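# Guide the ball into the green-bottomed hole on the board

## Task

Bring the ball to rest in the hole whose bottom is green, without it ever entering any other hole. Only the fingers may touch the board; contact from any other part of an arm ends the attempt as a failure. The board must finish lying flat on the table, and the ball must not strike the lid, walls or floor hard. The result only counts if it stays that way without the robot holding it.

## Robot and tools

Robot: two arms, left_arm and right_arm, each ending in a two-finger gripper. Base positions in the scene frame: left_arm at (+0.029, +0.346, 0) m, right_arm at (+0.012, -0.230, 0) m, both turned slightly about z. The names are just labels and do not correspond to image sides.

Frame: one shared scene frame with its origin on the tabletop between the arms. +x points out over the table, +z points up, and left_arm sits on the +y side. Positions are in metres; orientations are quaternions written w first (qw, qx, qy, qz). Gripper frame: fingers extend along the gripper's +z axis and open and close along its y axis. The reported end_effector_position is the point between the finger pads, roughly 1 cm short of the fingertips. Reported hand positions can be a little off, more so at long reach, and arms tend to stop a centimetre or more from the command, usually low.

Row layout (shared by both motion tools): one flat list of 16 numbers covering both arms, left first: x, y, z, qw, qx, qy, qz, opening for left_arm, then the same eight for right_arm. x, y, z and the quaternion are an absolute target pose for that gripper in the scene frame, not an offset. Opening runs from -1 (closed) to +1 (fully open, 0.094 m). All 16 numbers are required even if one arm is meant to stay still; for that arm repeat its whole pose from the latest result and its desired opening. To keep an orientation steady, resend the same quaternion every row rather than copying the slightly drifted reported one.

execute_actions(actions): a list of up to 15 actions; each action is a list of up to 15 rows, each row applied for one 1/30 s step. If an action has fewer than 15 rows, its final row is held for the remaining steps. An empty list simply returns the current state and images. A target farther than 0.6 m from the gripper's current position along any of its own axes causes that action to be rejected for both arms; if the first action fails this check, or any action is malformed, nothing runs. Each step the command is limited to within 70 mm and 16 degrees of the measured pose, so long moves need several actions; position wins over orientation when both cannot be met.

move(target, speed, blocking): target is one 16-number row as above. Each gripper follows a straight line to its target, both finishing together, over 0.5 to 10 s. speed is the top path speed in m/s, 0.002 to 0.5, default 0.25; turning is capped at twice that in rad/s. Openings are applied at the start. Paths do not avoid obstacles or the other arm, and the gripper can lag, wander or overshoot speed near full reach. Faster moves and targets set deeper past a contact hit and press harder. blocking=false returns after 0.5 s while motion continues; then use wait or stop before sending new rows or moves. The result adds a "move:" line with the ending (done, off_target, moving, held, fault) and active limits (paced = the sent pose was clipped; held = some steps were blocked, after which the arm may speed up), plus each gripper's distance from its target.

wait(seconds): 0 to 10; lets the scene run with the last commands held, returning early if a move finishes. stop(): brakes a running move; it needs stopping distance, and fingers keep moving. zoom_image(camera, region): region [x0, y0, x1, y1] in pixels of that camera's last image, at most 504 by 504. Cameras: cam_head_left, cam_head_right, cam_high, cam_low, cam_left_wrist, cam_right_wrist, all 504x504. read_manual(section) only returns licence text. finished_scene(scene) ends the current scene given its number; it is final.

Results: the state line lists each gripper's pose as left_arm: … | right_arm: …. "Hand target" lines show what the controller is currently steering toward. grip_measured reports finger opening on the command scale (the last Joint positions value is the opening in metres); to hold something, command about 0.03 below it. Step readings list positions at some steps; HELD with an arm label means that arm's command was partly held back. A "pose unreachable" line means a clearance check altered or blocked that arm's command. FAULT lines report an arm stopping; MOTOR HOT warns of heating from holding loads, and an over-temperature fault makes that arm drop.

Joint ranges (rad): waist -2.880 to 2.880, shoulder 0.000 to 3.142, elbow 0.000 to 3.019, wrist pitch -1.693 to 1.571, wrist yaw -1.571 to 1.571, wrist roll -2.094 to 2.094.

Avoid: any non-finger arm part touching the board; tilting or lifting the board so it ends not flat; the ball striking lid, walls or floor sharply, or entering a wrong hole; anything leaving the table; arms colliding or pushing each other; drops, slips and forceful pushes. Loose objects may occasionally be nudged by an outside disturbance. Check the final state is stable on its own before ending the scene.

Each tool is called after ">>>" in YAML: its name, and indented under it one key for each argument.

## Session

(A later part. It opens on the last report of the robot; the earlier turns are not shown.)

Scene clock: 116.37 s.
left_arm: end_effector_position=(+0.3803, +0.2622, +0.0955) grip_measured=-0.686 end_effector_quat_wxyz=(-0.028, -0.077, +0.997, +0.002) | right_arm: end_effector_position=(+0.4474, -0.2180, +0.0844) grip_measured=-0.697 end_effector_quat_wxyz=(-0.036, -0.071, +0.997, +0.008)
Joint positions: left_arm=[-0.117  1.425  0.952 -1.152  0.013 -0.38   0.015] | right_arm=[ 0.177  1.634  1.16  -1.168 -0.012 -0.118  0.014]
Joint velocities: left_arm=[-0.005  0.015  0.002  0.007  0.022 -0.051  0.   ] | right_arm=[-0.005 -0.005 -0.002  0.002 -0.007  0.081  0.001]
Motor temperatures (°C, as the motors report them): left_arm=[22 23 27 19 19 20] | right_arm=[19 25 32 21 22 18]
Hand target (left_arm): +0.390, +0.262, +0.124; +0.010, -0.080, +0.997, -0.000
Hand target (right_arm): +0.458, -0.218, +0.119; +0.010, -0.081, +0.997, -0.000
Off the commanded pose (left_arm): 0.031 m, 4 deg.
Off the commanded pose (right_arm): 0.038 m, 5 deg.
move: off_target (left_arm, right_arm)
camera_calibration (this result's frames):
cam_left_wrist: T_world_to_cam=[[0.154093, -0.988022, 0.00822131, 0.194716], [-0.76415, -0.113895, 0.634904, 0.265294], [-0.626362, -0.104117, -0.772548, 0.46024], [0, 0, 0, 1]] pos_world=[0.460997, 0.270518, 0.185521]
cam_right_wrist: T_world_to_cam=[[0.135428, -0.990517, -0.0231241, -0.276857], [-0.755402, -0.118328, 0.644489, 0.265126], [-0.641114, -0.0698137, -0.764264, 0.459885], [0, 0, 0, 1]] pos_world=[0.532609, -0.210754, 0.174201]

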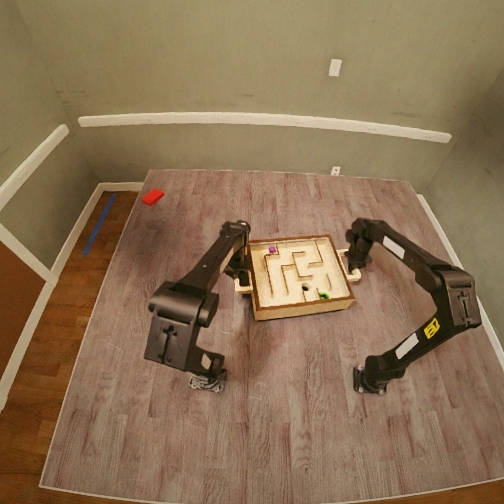

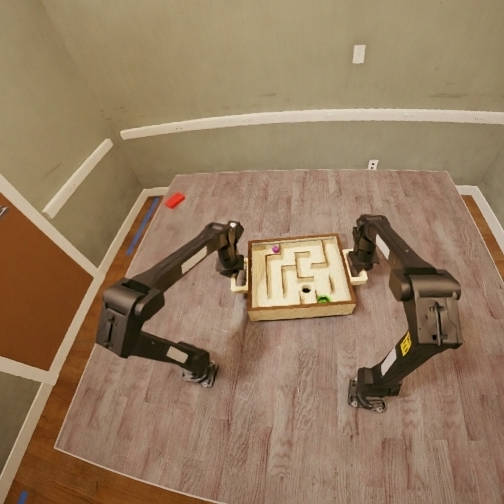

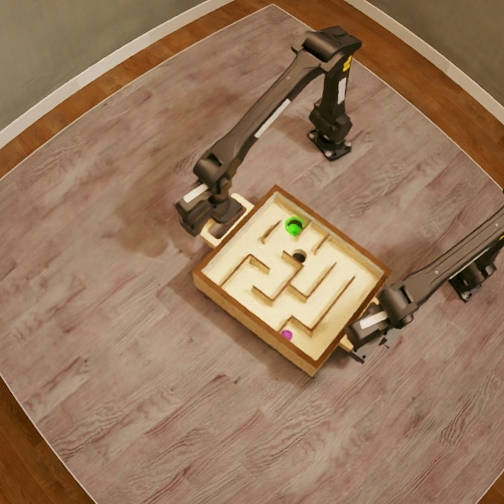

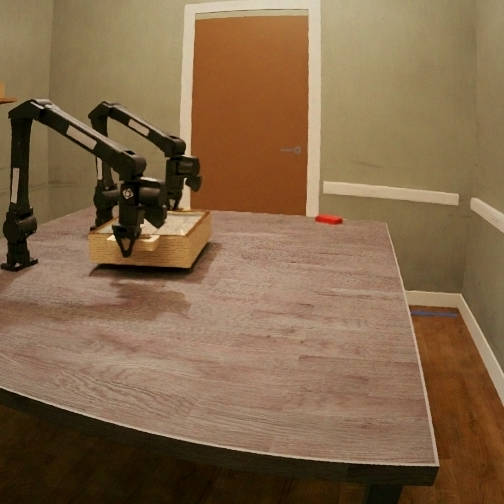

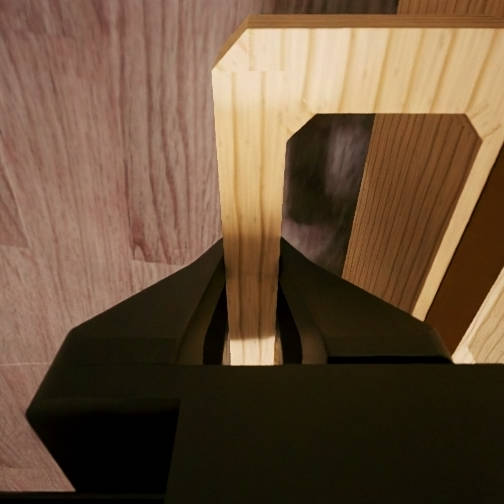

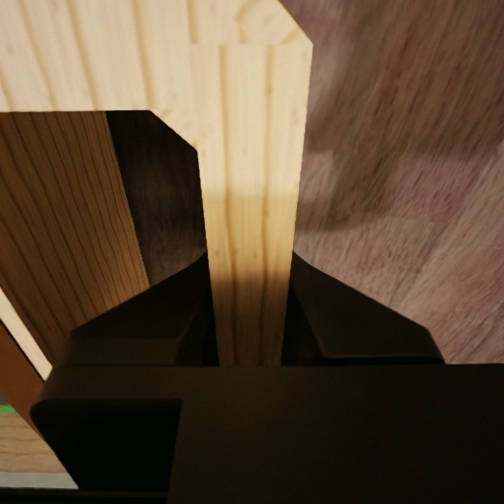

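>>> move:
  target: [0.39,0.262,0.135,0.01,-0.08,0.996,-0.025,-0.8,0.46,-0.218,0.165,0.01,-0.08,0.996,-0.025,-0.8]
  speed: 0.02

>>> zoom_image:
  camera: "cam_high"
  region: [175,165,405,395]

Scene clock: 124.67 s.
left_arm: end_effector_position=(+0.3666, +0.2595, +0.0965) grip_measured=-0.686 end_effector_quat_wxyz=(-0.039, -0.074, +0.996, -0.017) | right_arm: end_effector_position=(+0.4307, -0.2215, +0.1069) grip_measured=-0.697 end_effector_quat_wxyz=(-0.052, -0.068, +0.996, -0.018)
Joint positions: left_arm=[-0.113  1.399  0.927 -1.164  0.055 -0.367  0.015] | right_arm=[ 0.19   1.587  1.164 -1.25   0.038 -0.097  0.014]
Joint velocities: left_arm=[-0.005 -0.005 -0.017 -0.007  0.037  0.037 -0.   ] | right_arm=[ 0.005  0.005 -0.012  0.002  0.022 -0.007 -0.001]
Motor temperatures (°C, as the motors report them): left_arm=[22 23 27 19 19 20] | right_arm=[19 25 32 21 22 18]
Hand target (left_arm): +0.389, +0.262, +0.134; +0.010, -0.080, +0.996, -0.025
Hand target (right_arm): +0.454, -0.218, +0.164; +0.010, -0.080, +0.996, -0.025
Off the commanded pose (left_arm): 0.045 m, 6 deg.
Off the commanded pose (right_arm): 0.065 m, 7 deg.
move: off_target (left_arm, right_arm)
camera_calibration (this result's frames):
cam_left_wrist: T_world_to_cam=[[0.149639, -0.987732, 0.0446435, 0.192144], [-0.751758, -0.0843292, 0.654025, 0.239822], [-0.642237, -0.131429, -0.755154, 0.463376], [0, 0, 0, 1]] pos_world=[0.449133, 0.270912, 0.184492]
cam_right_wrist: T_world_to_cam=[[0.131604, -0.990964, 0.0259085, -0.281282], [-0.736745, -0.0802894, 0.671387, 0.235187], [-0.66324, -0.107445, -0.740654, 0.464775], [0, 0, 0, 1]] pos_world=[0.518548, -0.209919, 0.193624]

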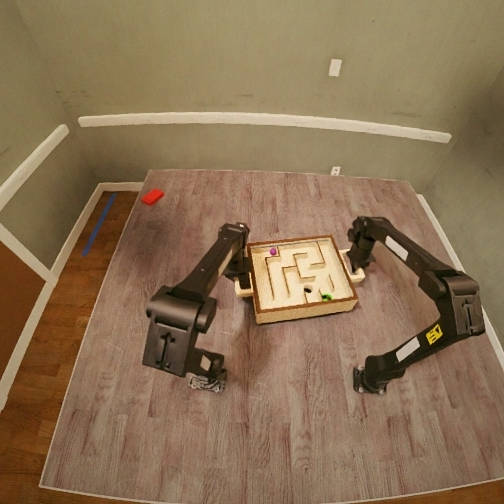

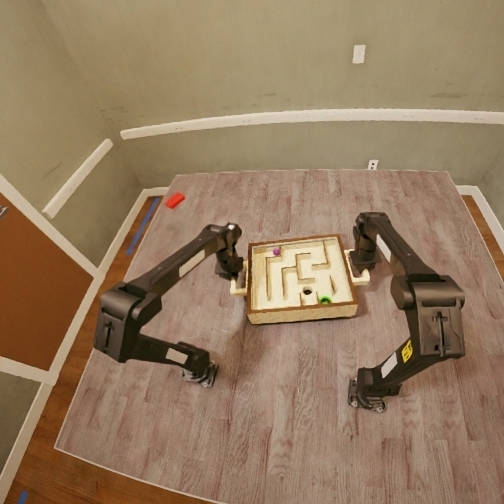

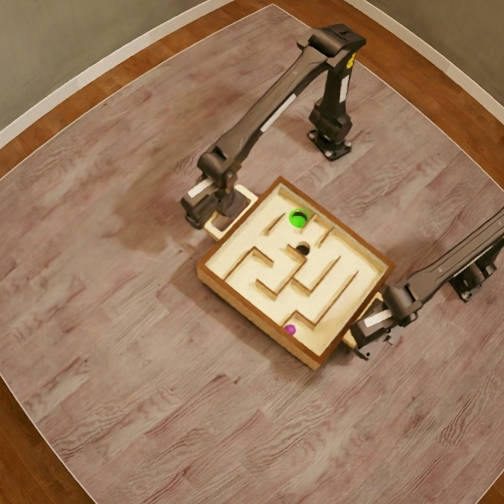

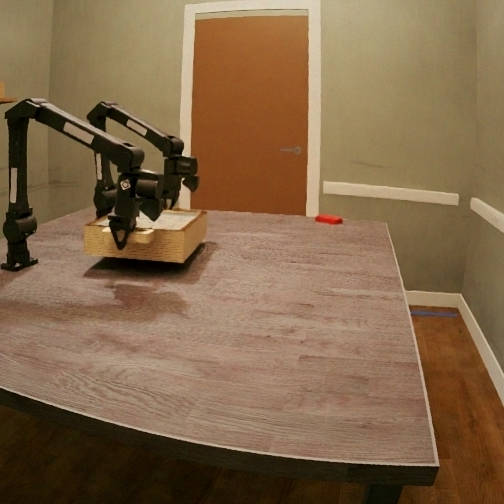

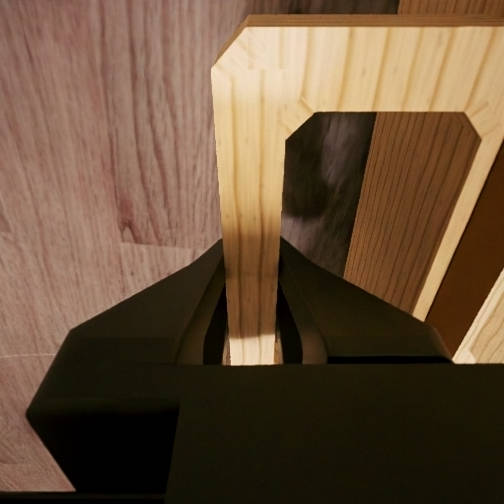

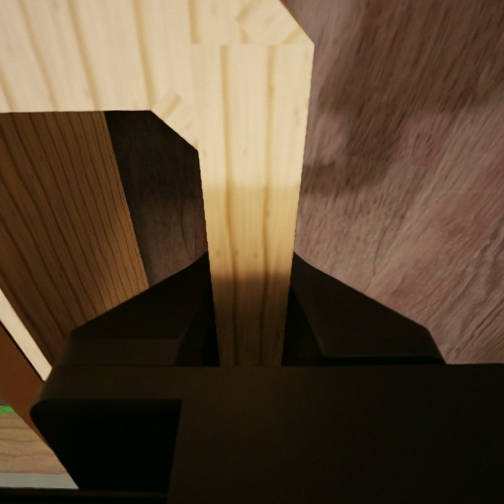

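Region (175, 165, 405, 395) of cam_high's 504x504 image, scaled by 2.191, with more detail than that image has.

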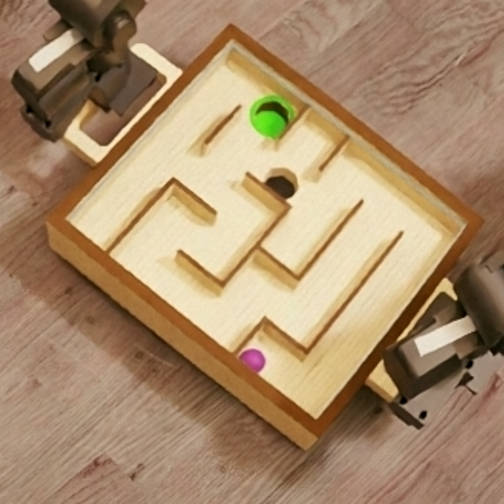

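>>> move:
  target: [0.385,0.262,0.128,0.045,-0.078,0.996,-0.03,-0.8,0.45,-0.218,0.16,0.045,-0.078,0.996,-0.03,-0.8]
  speed: 0.02

>>> zoom_image:
  camera: "cam_high"
  region: [175,165,405,395]

Scene clock: 134.93 s.
left_arm: end_effector_position=(+0.3680, +0.2603, +0.1007) grip_measured=-0.686 end_effector_quat_wxyz=(-0.004, -0.074, +0.997, -0.024) | right_arm: end_effector_position=(+0.4328, -0.2206, +0.1184) grip_measured=-0.697 end_effector_quat_wxyz=(-0.013, -0.068, +0.997, -0.023)
Joint positions: left_arm=[-0.113  1.35   0.892 -1.108  0.049 -0.369  0.015] | right_arm=[ 0.195  1.532  1.135 -1.2    0.046 -0.092  0.014]
Joint velocities: left_arm=[-0.015 -0.005  0.007 -0.017  0.066  0.051 -0.   ] | right_arm=[ 0.015  0.005  0.002 -0.002  0.051 -0.007  0.   ]
Motor temperatures (°C, as the motors report them): left_arm=[22 23 27 19 19 20] | right_arm=[19 25 32 21 22 18]
Hand target (left_arm): +0.385, +0.262, +0.127; +0.045, -0.077, +0.996, -0.030
Hand target (right_arm): +0.447, -0.218, +0.160; +0.045, -0.079, +0.995, -0.030
Off the commanded pose (left_arm): 0.032 m, 6 deg.
Off the commanded pose (right_arm): 0.045 m, 7 deg.
move: off_target (left_arm, right_arm)
camera_calibration (this result's frames):
cam_left_wrist: T_world_to_cam=[[0.147086, -0.987029, 0.0643351, 0.191361], [-0.79615, -0.0795427, 0.599849, 0.258748], [-0.586951, -0.13945, -0.797522, 0.453475], [0, 0, 0, 1]] pos_world=[0.444023, 0.272698, 0.194135]
cam_right_wrist: T_world_to_cam=[[0.13026, -0.990657, 0.0403739, -0.282002], [-0.786415, -0.0784343, 0.612699, 0.257884], [-0.603808, -0.111561, -0.789284, 0.453921], [0, 0, 0, 1]] pos_world=[0.513618, -0.2085, 0.211653]

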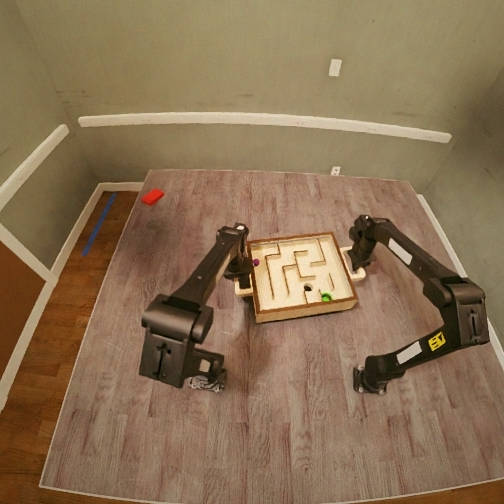

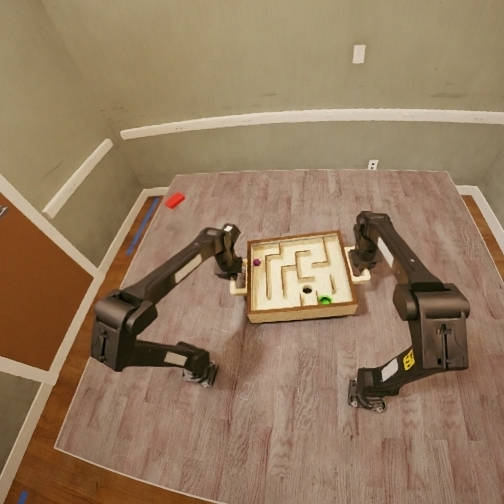

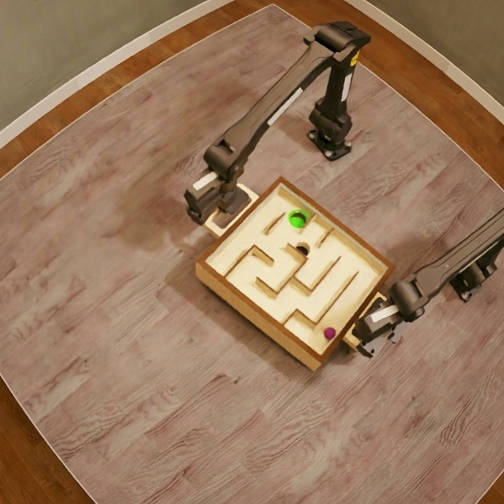

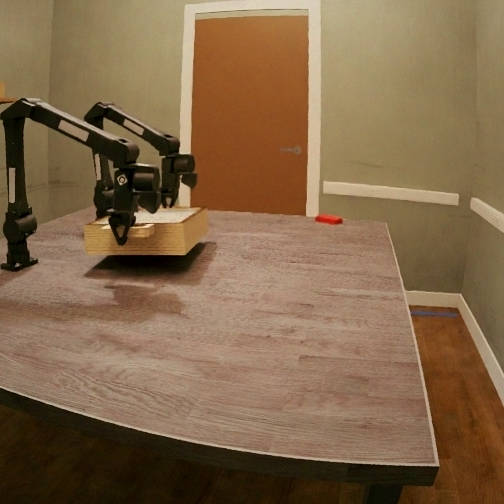

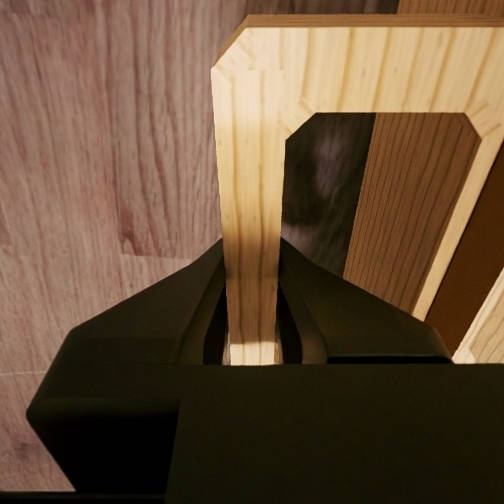

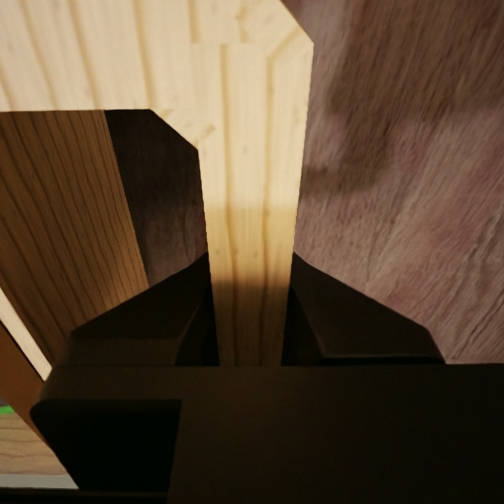

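Region (175, 165, 405, 395) of cam_high's 504x504 image, scaled by 2.191, with more detail than that image has.

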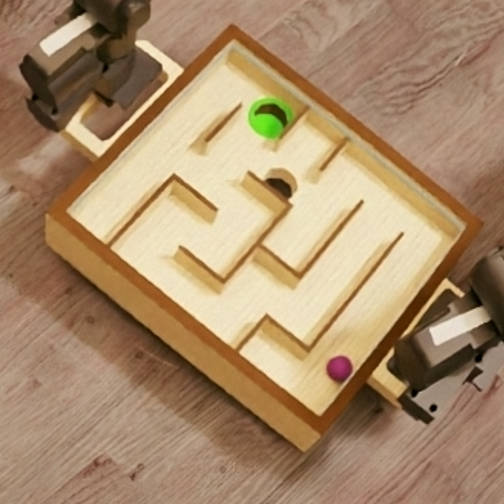

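>>> move:
  target: [0.385,0.262,0.133,0.07,-0.078,0.995,-0.018,-0.8,0.45,-0.218,0.156,0.07,-0.078,0.995,-0.018,-0.8]
  speed: 0.015

>>> wait:
  seconds: 2

Scene clock: 144.33 s.
left_arm: end_effector_position=(+0.3651, +0.2638, +0.1022) grip_measured=-0.686 end_effector_quat_wxyz=(+0.018, -0.077, +0.997, -0.015) | right_arm: end_effector_position=(+0.4336, -0.2169, +0.1149) grip_measured=-0.697 end_effector_quat_wxyz=(+0.010, -0.070, +0.997, -0.012)
Joint positions: left_arm=[-0.12   1.314  0.863 -1.078  0.017 -0.383  0.015] | right_arm=[ 0.195  1.51   1.101 -1.141  0.024 -0.097  0.014]
Joint velocities: left_arm=[ 0.005 -0.005 -0.007 -0.002 -0.022 -0.066  0.001] | right_arm=[ 0.005 -0.005  0.002  0.002 -0.037 -0.037 -0.   ]
Motor temperatures (°C, as the motors report them): left_arm=[22 23 26 19 19 20] | right_arm=[19 25 32 21 22 18]
Hand target (left_arm): +0.384, +0.262, +0.132; +0.070, -0.078, +0.994, -0.018
Hand target (right_arm): +0.448, -0.218, +0.156; +0.070, -0.079, +0.994, -0.018
Off the commanded pose (left_arm): 0.037 m, 6 deg.
Off the commanded pose (right_arm): 0.044 m, 7 deg.
move: off_target (left_arm, right_arm)
camera_calibration (this result's frames):
cam_left_wrist: T_world_to_cam=[[0.151835, -0.987209, 0.0486235, 0.195072], [-0.820288, -0.0984115, 0.563421, 0.273339], [-0.551429, -0.125432, -0.824738, 0.439632], [0, 0, 0, 1]] pos_world=[0.437024, 0.27462, 0.199091]
cam_right_wrist: T_world_to_cam=[[0.13332, -0.990803, 0.0231449, -0.277666], [-0.81254, -0.0959022, 0.574962, 0.272796], [-0.567454, -0.0954597, -0.817853, 0.443039], [0, 0, 0, 1]] pos_world=[0.51008, -0.206658, 0.21192]

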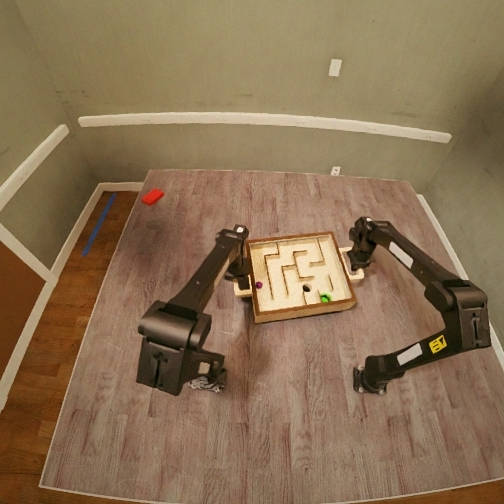

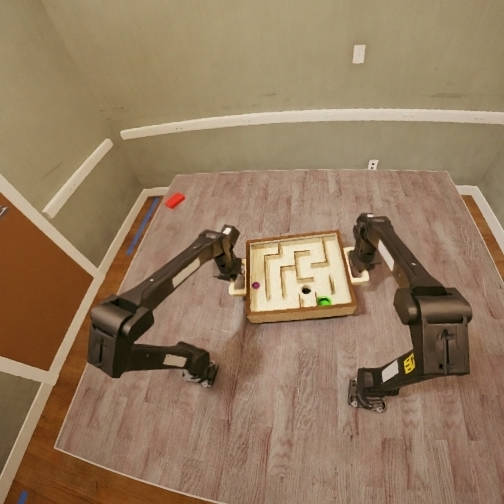

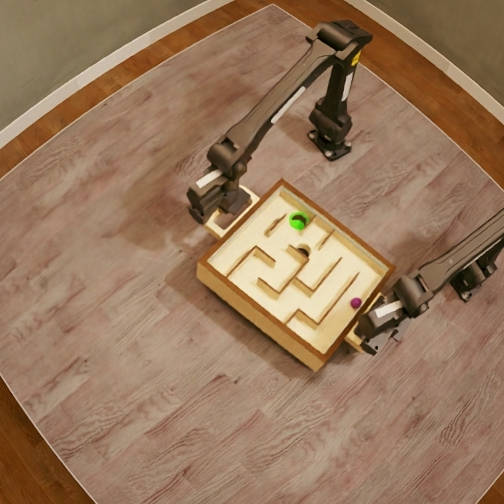

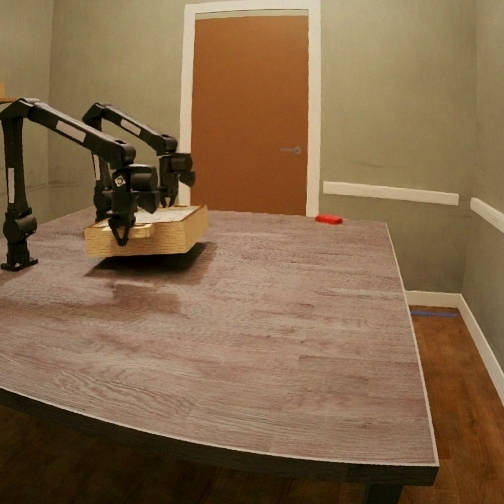

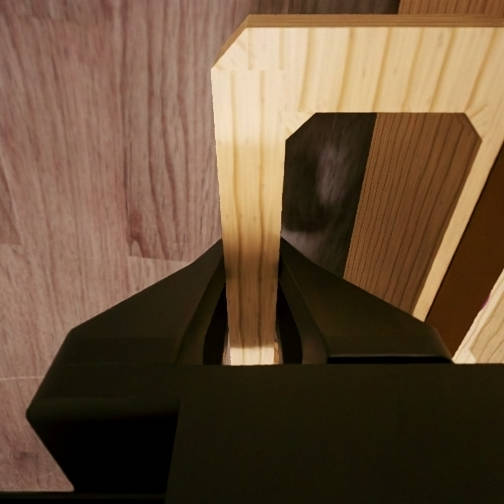

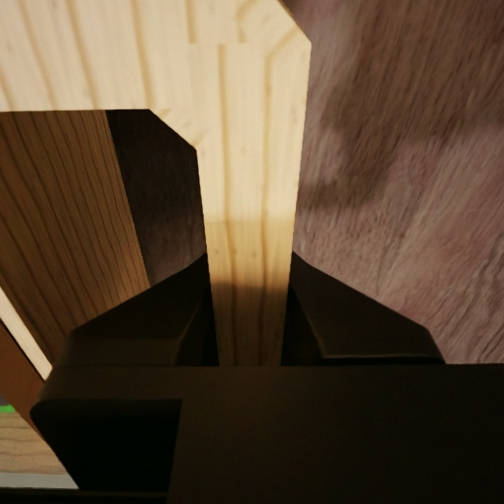

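Scene clock: 146.33 s.
left_arm: end_effector_position=(+0.3651, +0.2638, +0.1022) grip_measured=-0.686 end_effector_quat_wxyz=(+0.018, -0.077, +0.997, -0.015) | right_arm: end_effector_position=(+0.4336, -0.2169, +0.1149) grip_measured=-0.697 end_effector_quat_wxyz=(+0.010, -0.070, +0.997, -0.012)
Joint positions: left_arm=[-0.12   1.314  0.863 -1.078  0.017 -0.383  0.015] | right_arm=[ 0.195  1.51   1.101 -1.141  0.024 -0.097  0.014]
Joint velocities: left_arm=[-0.005 -0.015 -0.007 -0.002  0.051 -0.007 -0.   ] | right_arm=[ 0.005 -0.015 -0.012 -0.002 -0.11   0.007 -0.001]
Motor temperatures (°C, as the motors report them): left_arm=[22 23 27 19 19 20] | right_arm=[19 25 32 21 22 18]
Hand target (left_arm): +0.384, +0.262, +0.132; +0.070, -0.078, +0.994, -0.018
Hand target (right_arm): +0.448, -0.218, +0.156; +0.070, -0.079, +0.994, -0.018
Off the commanded pose (left_arm): 0.037 m, 6 deg.
Off the commanded pose (right_arm): 0.044 m, 7 deg.
wait: 2.00 s; at rest by 0.17 s
camera_calibration (this result's frames):
cam_left_wrist: T_world_to_cam=[[0.151835, -0.987209, 0.0486235, 0.195072], [-0.820288, -0.0984115, 0.563421, 0.273339], [-0.551429, -0.125432, -0.824738, 0.439632], [0, 0, 0, 1]] pos_world=[0.437024, 0.27462, 0.199091]
cam_right_wrist: T_world_to_cam=[[0.13332, -0.990803, 0.0231449, -0.277666], [-0.81254, -0.0959022, 0.574962, 0.272796], [-0.567454, -0.0954597, -0.817853, 0.443039], [0, 0, 0, 1]] pos_world=[0.51008, -0.206658, 0.21192]

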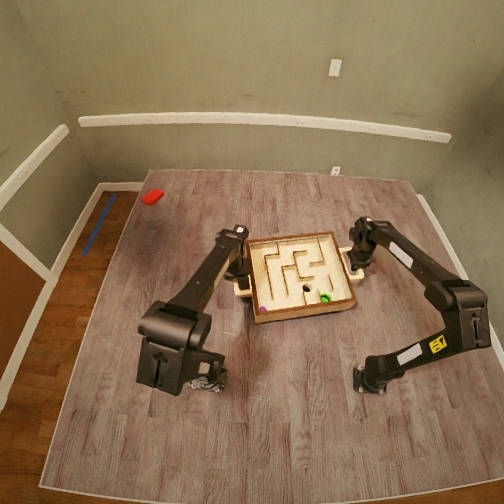

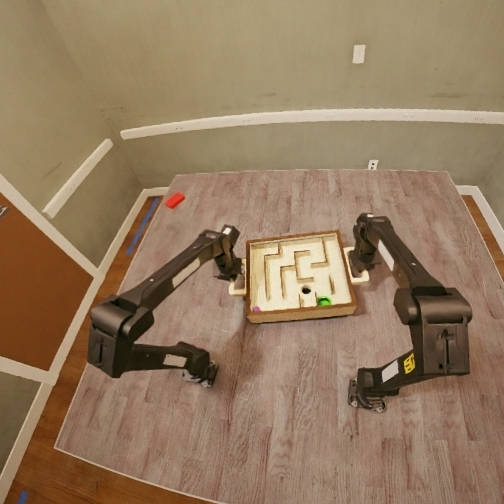

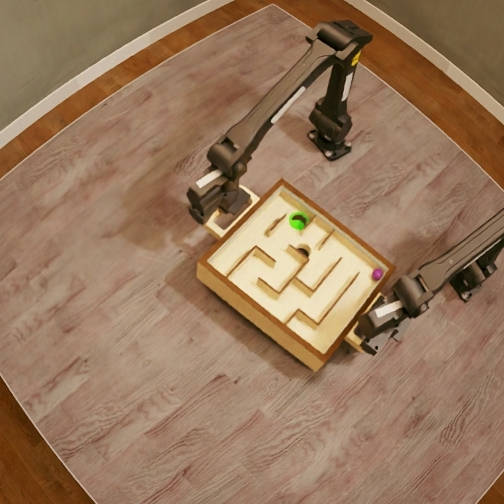

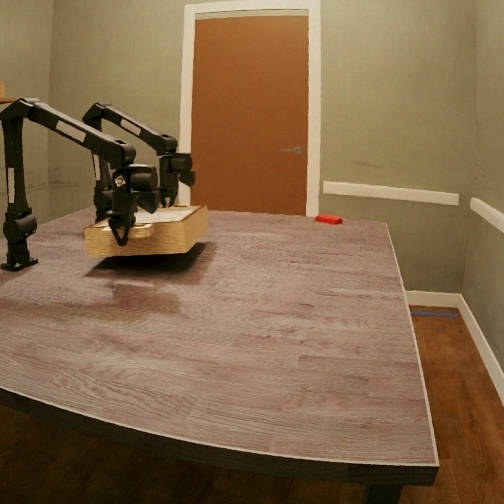

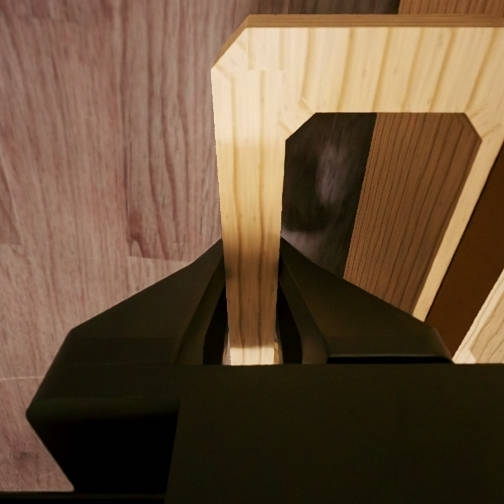

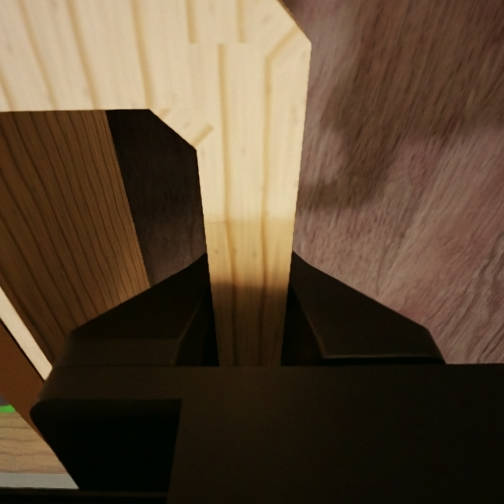

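>>> move:
  target: [0.385,0.262,0.16,0.065,-0.078,0.995,0.015,-0.8,0.45,-0.218,0.142,0.065,-0.078,0.995,0.015,-0.8]
  speed: 0.015

>>> zoom_image:
  camera: "cam_high"
  region: [175,165,405,395]

Scene clock: 155.30 s.
left_arm: end_effector_position=(+0.3562, +0.2666, +0.1133) grip_measured=-0.686 end_effector_quat_wxyz=(+0.009, -0.078, +0.997, +0.018) | right_arm: end_effector_position=(+0.4268, -0.2125, +0.0986) grip_measured=-0.697 end_effector_quat_wxyz=(+0.001, -0.073, +0.997, +0.018)
Joint positions: left_arm=[-0.148  1.3    0.883 -1.15  -0.04  -0.412  0.015] | right_arm=[ 0.181  1.524  1.07  -1.117 -0.037 -0.117  0.014]
Joint velocities: left_arm=[-0.015 -0.005  0.002 -0.002 -0.066  0.037  0.002] | right_arm=[ 0.005 -0.015 -0.002  0.002 -0.007  0.007 -0.001]
Motor temperatures (°C, as the motors report them): left_arm=[22 23 27 19 19 20] | right_arm=[19 24 32 21 22 18]
Hand target (left_arm): +0.383, +0.262, +0.159; +0.065, -0.078, +0.995, +0.015
Hand target (right_arm): +0.447, -0.218, +0.142; +0.065, -0.079, +0.995, +0.014
Off the commanded pose (left_arm): 0.055 m, 6 deg.
Off the commanded pose (right_arm): 0.050 m, 7 deg.
move: off_target (left_arm, right_arm)
camera_calibration (this result's frames):
cam_left_wrist: T_world_to_cam=[[0.155416, -0.987681, -0.0182415, 0.205087], [-0.806525, -0.13753, 0.574981, 0.264299], [-0.570406, -0.0746492, -0.817964, 0.436672], [0, 0, 0, 1]] pos_world=[0.430371, 0.271507, 0.208956]
cam_right_wrist: T_world_to_cam=[[0.139047, -0.989502, -0.0393875, -0.268088], [-0.798915, -0.13559, 0.585961, 0.261731], [-0.58515, -0.0500089, -0.809382, 0.44266], [0, 0, 0, 1]] pos_world=[0.5054, -0.207648, 0.194358]

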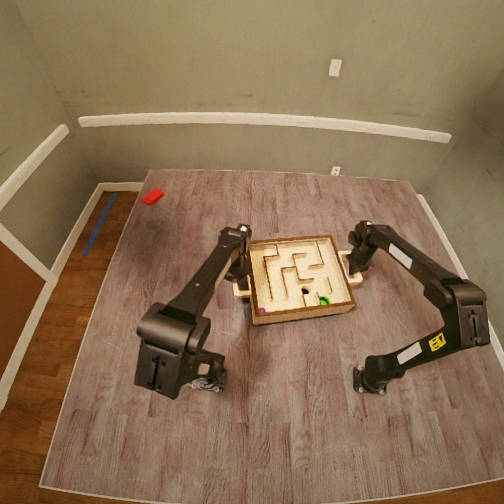

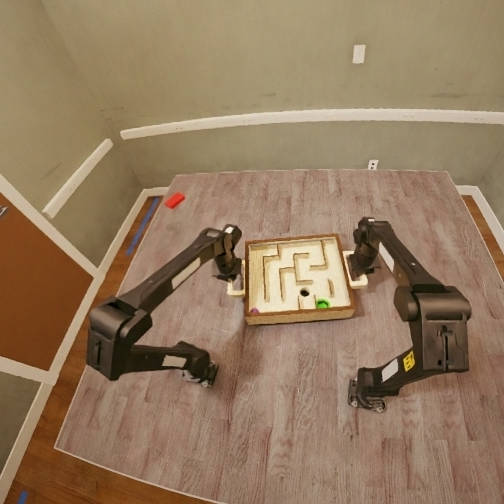

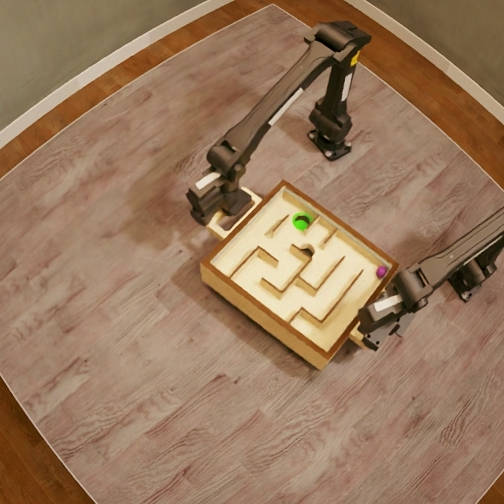

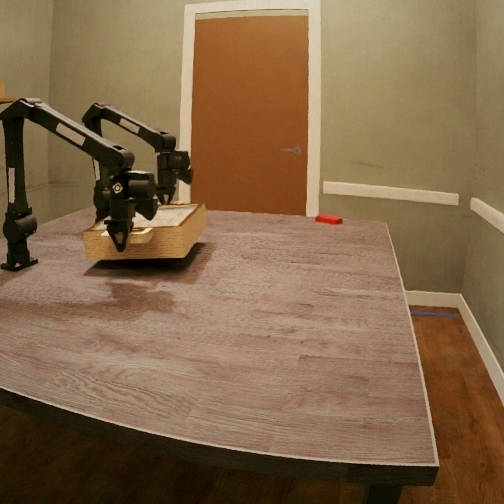

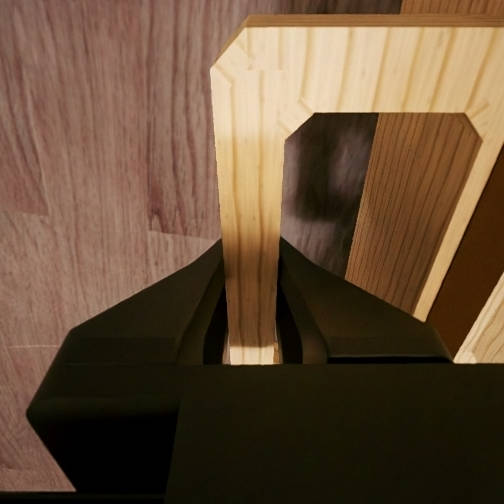

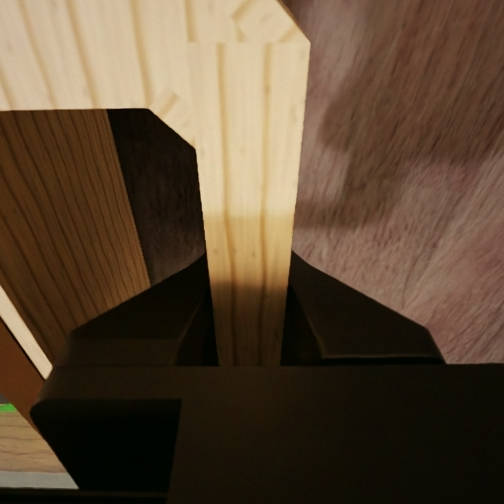

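Region (175, 165, 405, 395) of cam_high's 504x504 image, scaled by 2.191, with more detail than that image has.

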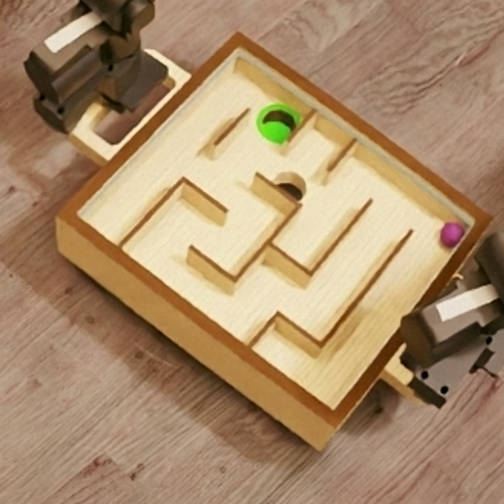

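>>> wait:
  seconds: 1

Scene clock: 157.83 s.
left_arm: end_effector_position=(+0.3561, +0.2666, +0.1133) grip_measured=-0.686 end_effector_quat_wxyz=(+0.008, -0.078, +0.997, +0.018) | right_arm: end_effector_position=(+0.4268, -0.2125, +0.0986) grip_measured=-0.697 end_effector_quat_wxyz=(+0.001, -0.073, +0.997, +0.018)
Joint positions: left_arm=[-0.148  1.3    0.883 -1.15  -0.04  -0.412  0.015] | right_arm=[ 0.181  1.524  1.07  -1.117 -0.037 -0.117  0.014]
Joint velocities: left_arm=[-0.005 -0.015 -0.002  0.007 -0.022  0.037  0.002] | right_arm=[-0.015 -0.005  0.017 -0.012 -0.022 -0.037  0.001]
Motor temperatures (°C, as the motors report them): left_arm=[22 23 28 19 19 20] | right_arm=[19 24 32 21 22 18]
Hand target (left_arm): +0.383, +0.262, +0.159; +0.065, -0.078, +0.995, +0.015
Hand target (right_arm): +0.447, -0.218, +0.142; +0.065, -0.079, +0.995, +0.014
Off the commanded pose (left_arm): 0.055 m, 6 deg.
Off the commanded pose (right_arm): 0.050 m, 7 deg.
wait: 1.00 s; at rest from the start
camera_calibration (this result's frames):
cam_left_wrist: T_world_to_cam=[[0.15541, -0.987679, -0.0183943, 0.205144], [-0.806313, -0.137586, 0.575265, 0.264137], [-0.570708, -0.0745702, -0.81776, 0.436685], [0, 0, 0, 1]] pos_world=[0.430315, 0.271522, 0.208929]
cam_right_wrist: T_world_to_cam=[[0.139047, -0.989502, -0.0393875, -0.268088], [-0.798915, -0.13559, 0.585961, 0.261731], [-0.58515, -0.0500089, -0.809382, 0.44266], [0, 0, 0, 1]] pos_world=[0.5054, -0.207648, 0.194358]

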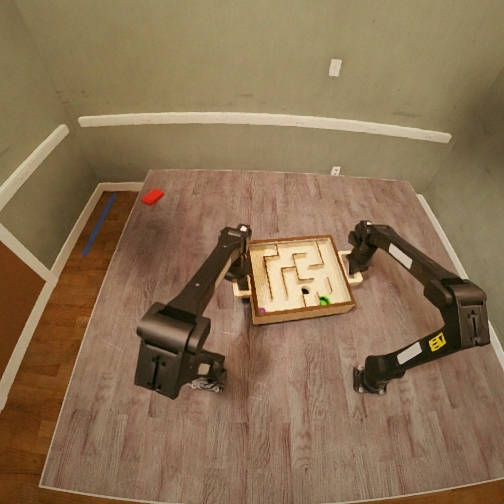

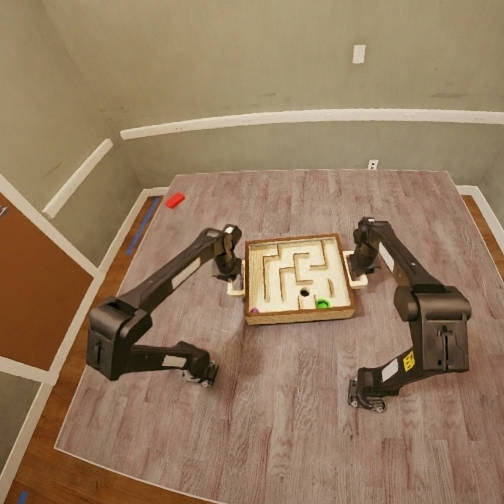

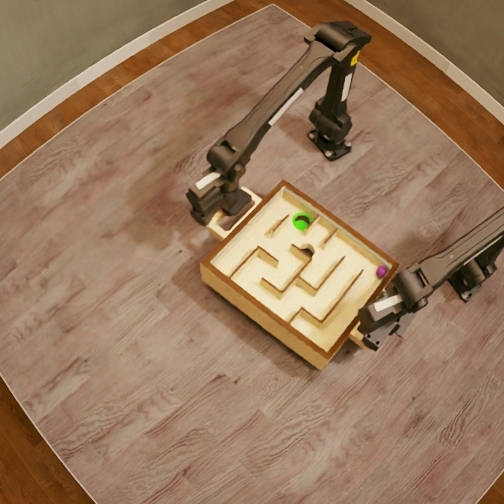

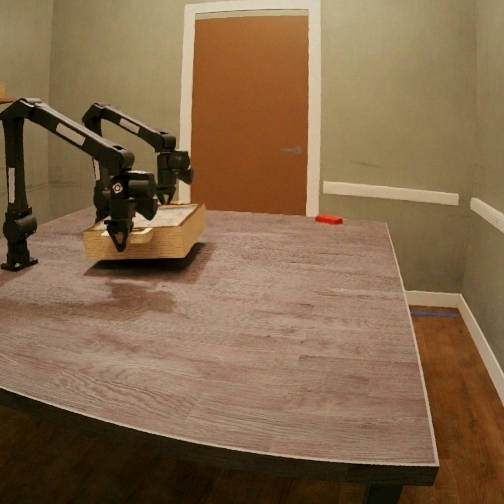

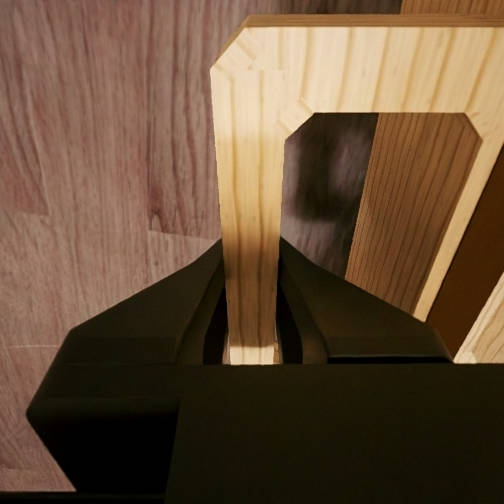

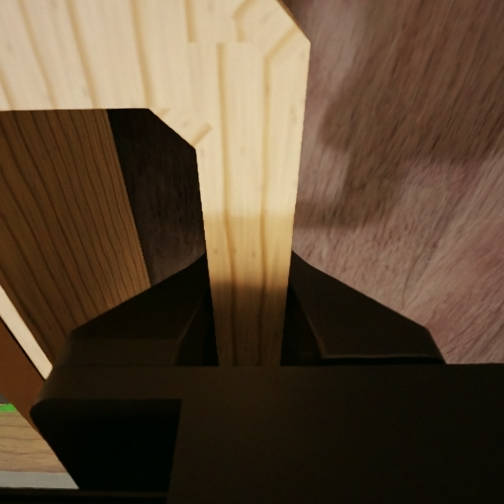

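>>> move:
  target: [0.375,0.264,0.163,0.075,-0.078,0.994,0.025,-0.8,0.445,-0.216,0.133,0.075,-0.078,0.994,0.025,-0.8]
  speed: 0.015

>>> zoom_image:
  camera: "cam_high"
  region: [175,165,405,395]

Scene clock: 165.50 s.
left_arm: end_effector_position=(+0.3466, +0.2688, +0.1162) grip_measured=-0.686 end_effector_quat_wxyz=(+0.019, -0.083, +0.996, +0.028) | right_arm: end_effector_position=(+0.4246, -0.2088, +0.0916) grip_measured=-0.697 end_effector_quat_wxyz=(+0.012, -0.079, +0.996, +0.029)
Joint positions: left_arm=[-0.162  1.261  0.857 -1.15  -0.067 -0.437  0.015] | right_arm=[ 0.181  1.516  1.039 -1.074 -0.06  -0.128  0.014]
Joint velocities: left_arm=[-0.005 -0.015  0.002 -0.017 -0.022  0.007  0.   ] | right_arm=[ 0.005 -0.015 -0.012 -0.007  0.007 -0.066 -0.001]
Motor temperatures (°C, as the motors report them): left_arm=[22 23 28 19 20 20] | right_arm=[19 24 32 21 22 18]
Hand target (left_arm): +0.373, +0.264, +0.162; +0.075, -0.078, +0.994, +0.025
Hand target (right_arm): +0.443, -0.216, +0.133; +0.075, -0.079, +0.994, +0.024
Off the commanded pose (left_arm): 0.055 m, 6 deg.
Off the commanded pose (right_arm): 0.047 m, 7 deg.
move: off_target (left_arm, right_arm)
camera_calibration (this result's frames):
cam_left_wrist: T_world_to_cam=[[0.165978, -0.985438, -0.0369083, 0.206735], [-0.816095, -0.158273, 0.555822, 0.266335], [-0.55357, -0.0621338, -0.830481, 0.425983], [0, 0, 0, 1]] pos_world=[0.418852, 0.272346, 0.213366]
cam_right_wrist: T_world_to_cam=[[0.151567, -0.986652, -0.0595459, -0.267262], [-0.808794, -0.158425, 0.566351, 0.26582], [-0.568225, -0.0376796, -0.82201, 0.432406], [0, 0, 0, 1]] pos_world=[0.501206, -0.205289, 0.188981]

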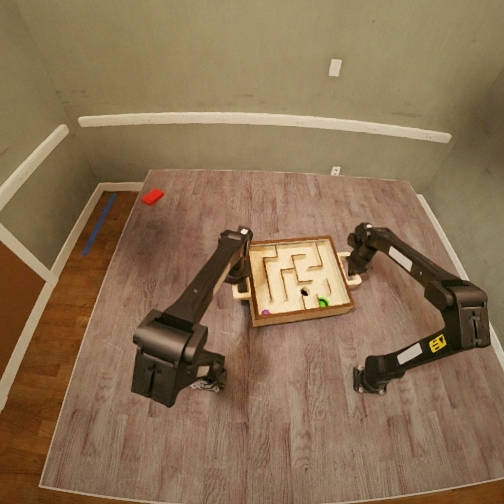

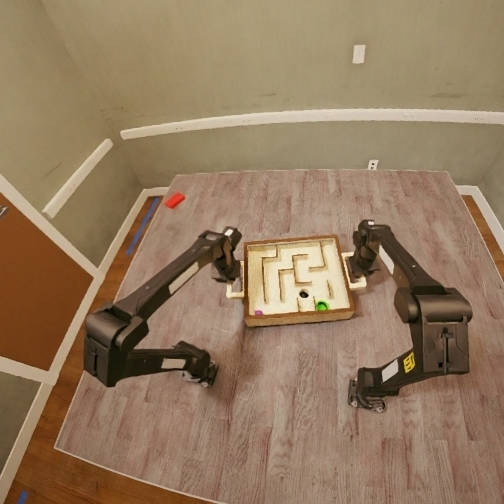

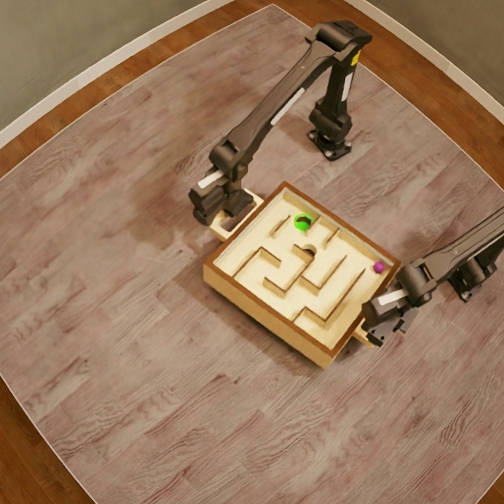

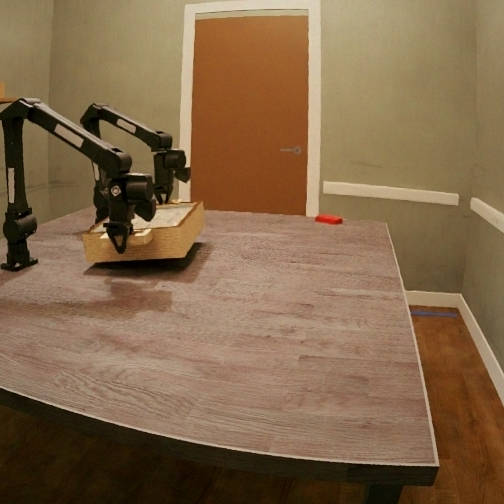

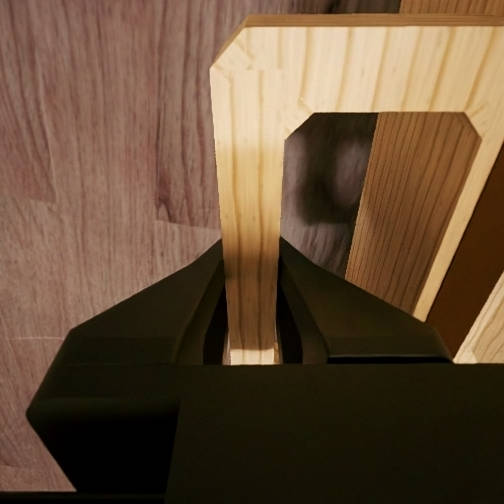

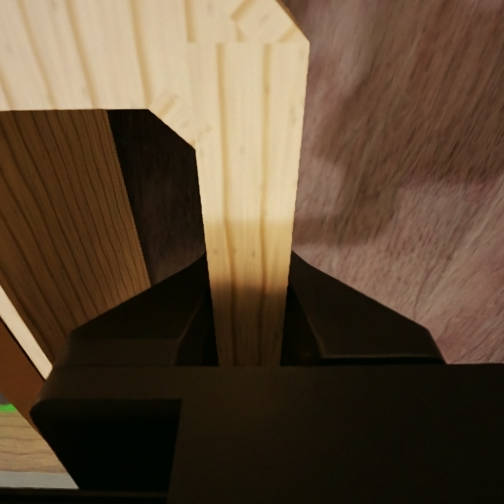

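Region (175, 165, 405, 395) of cam_high's 504x504 image, scaled by 2.191, with more detail than that image has.

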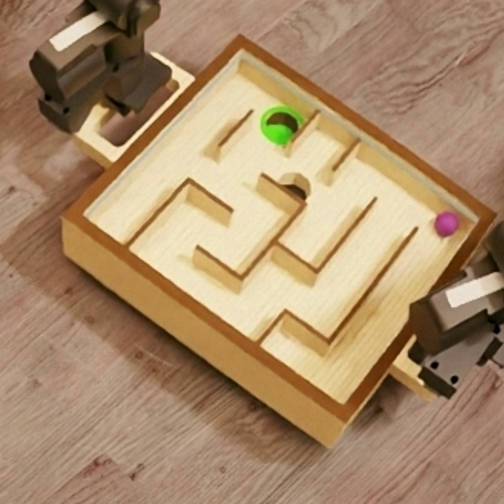

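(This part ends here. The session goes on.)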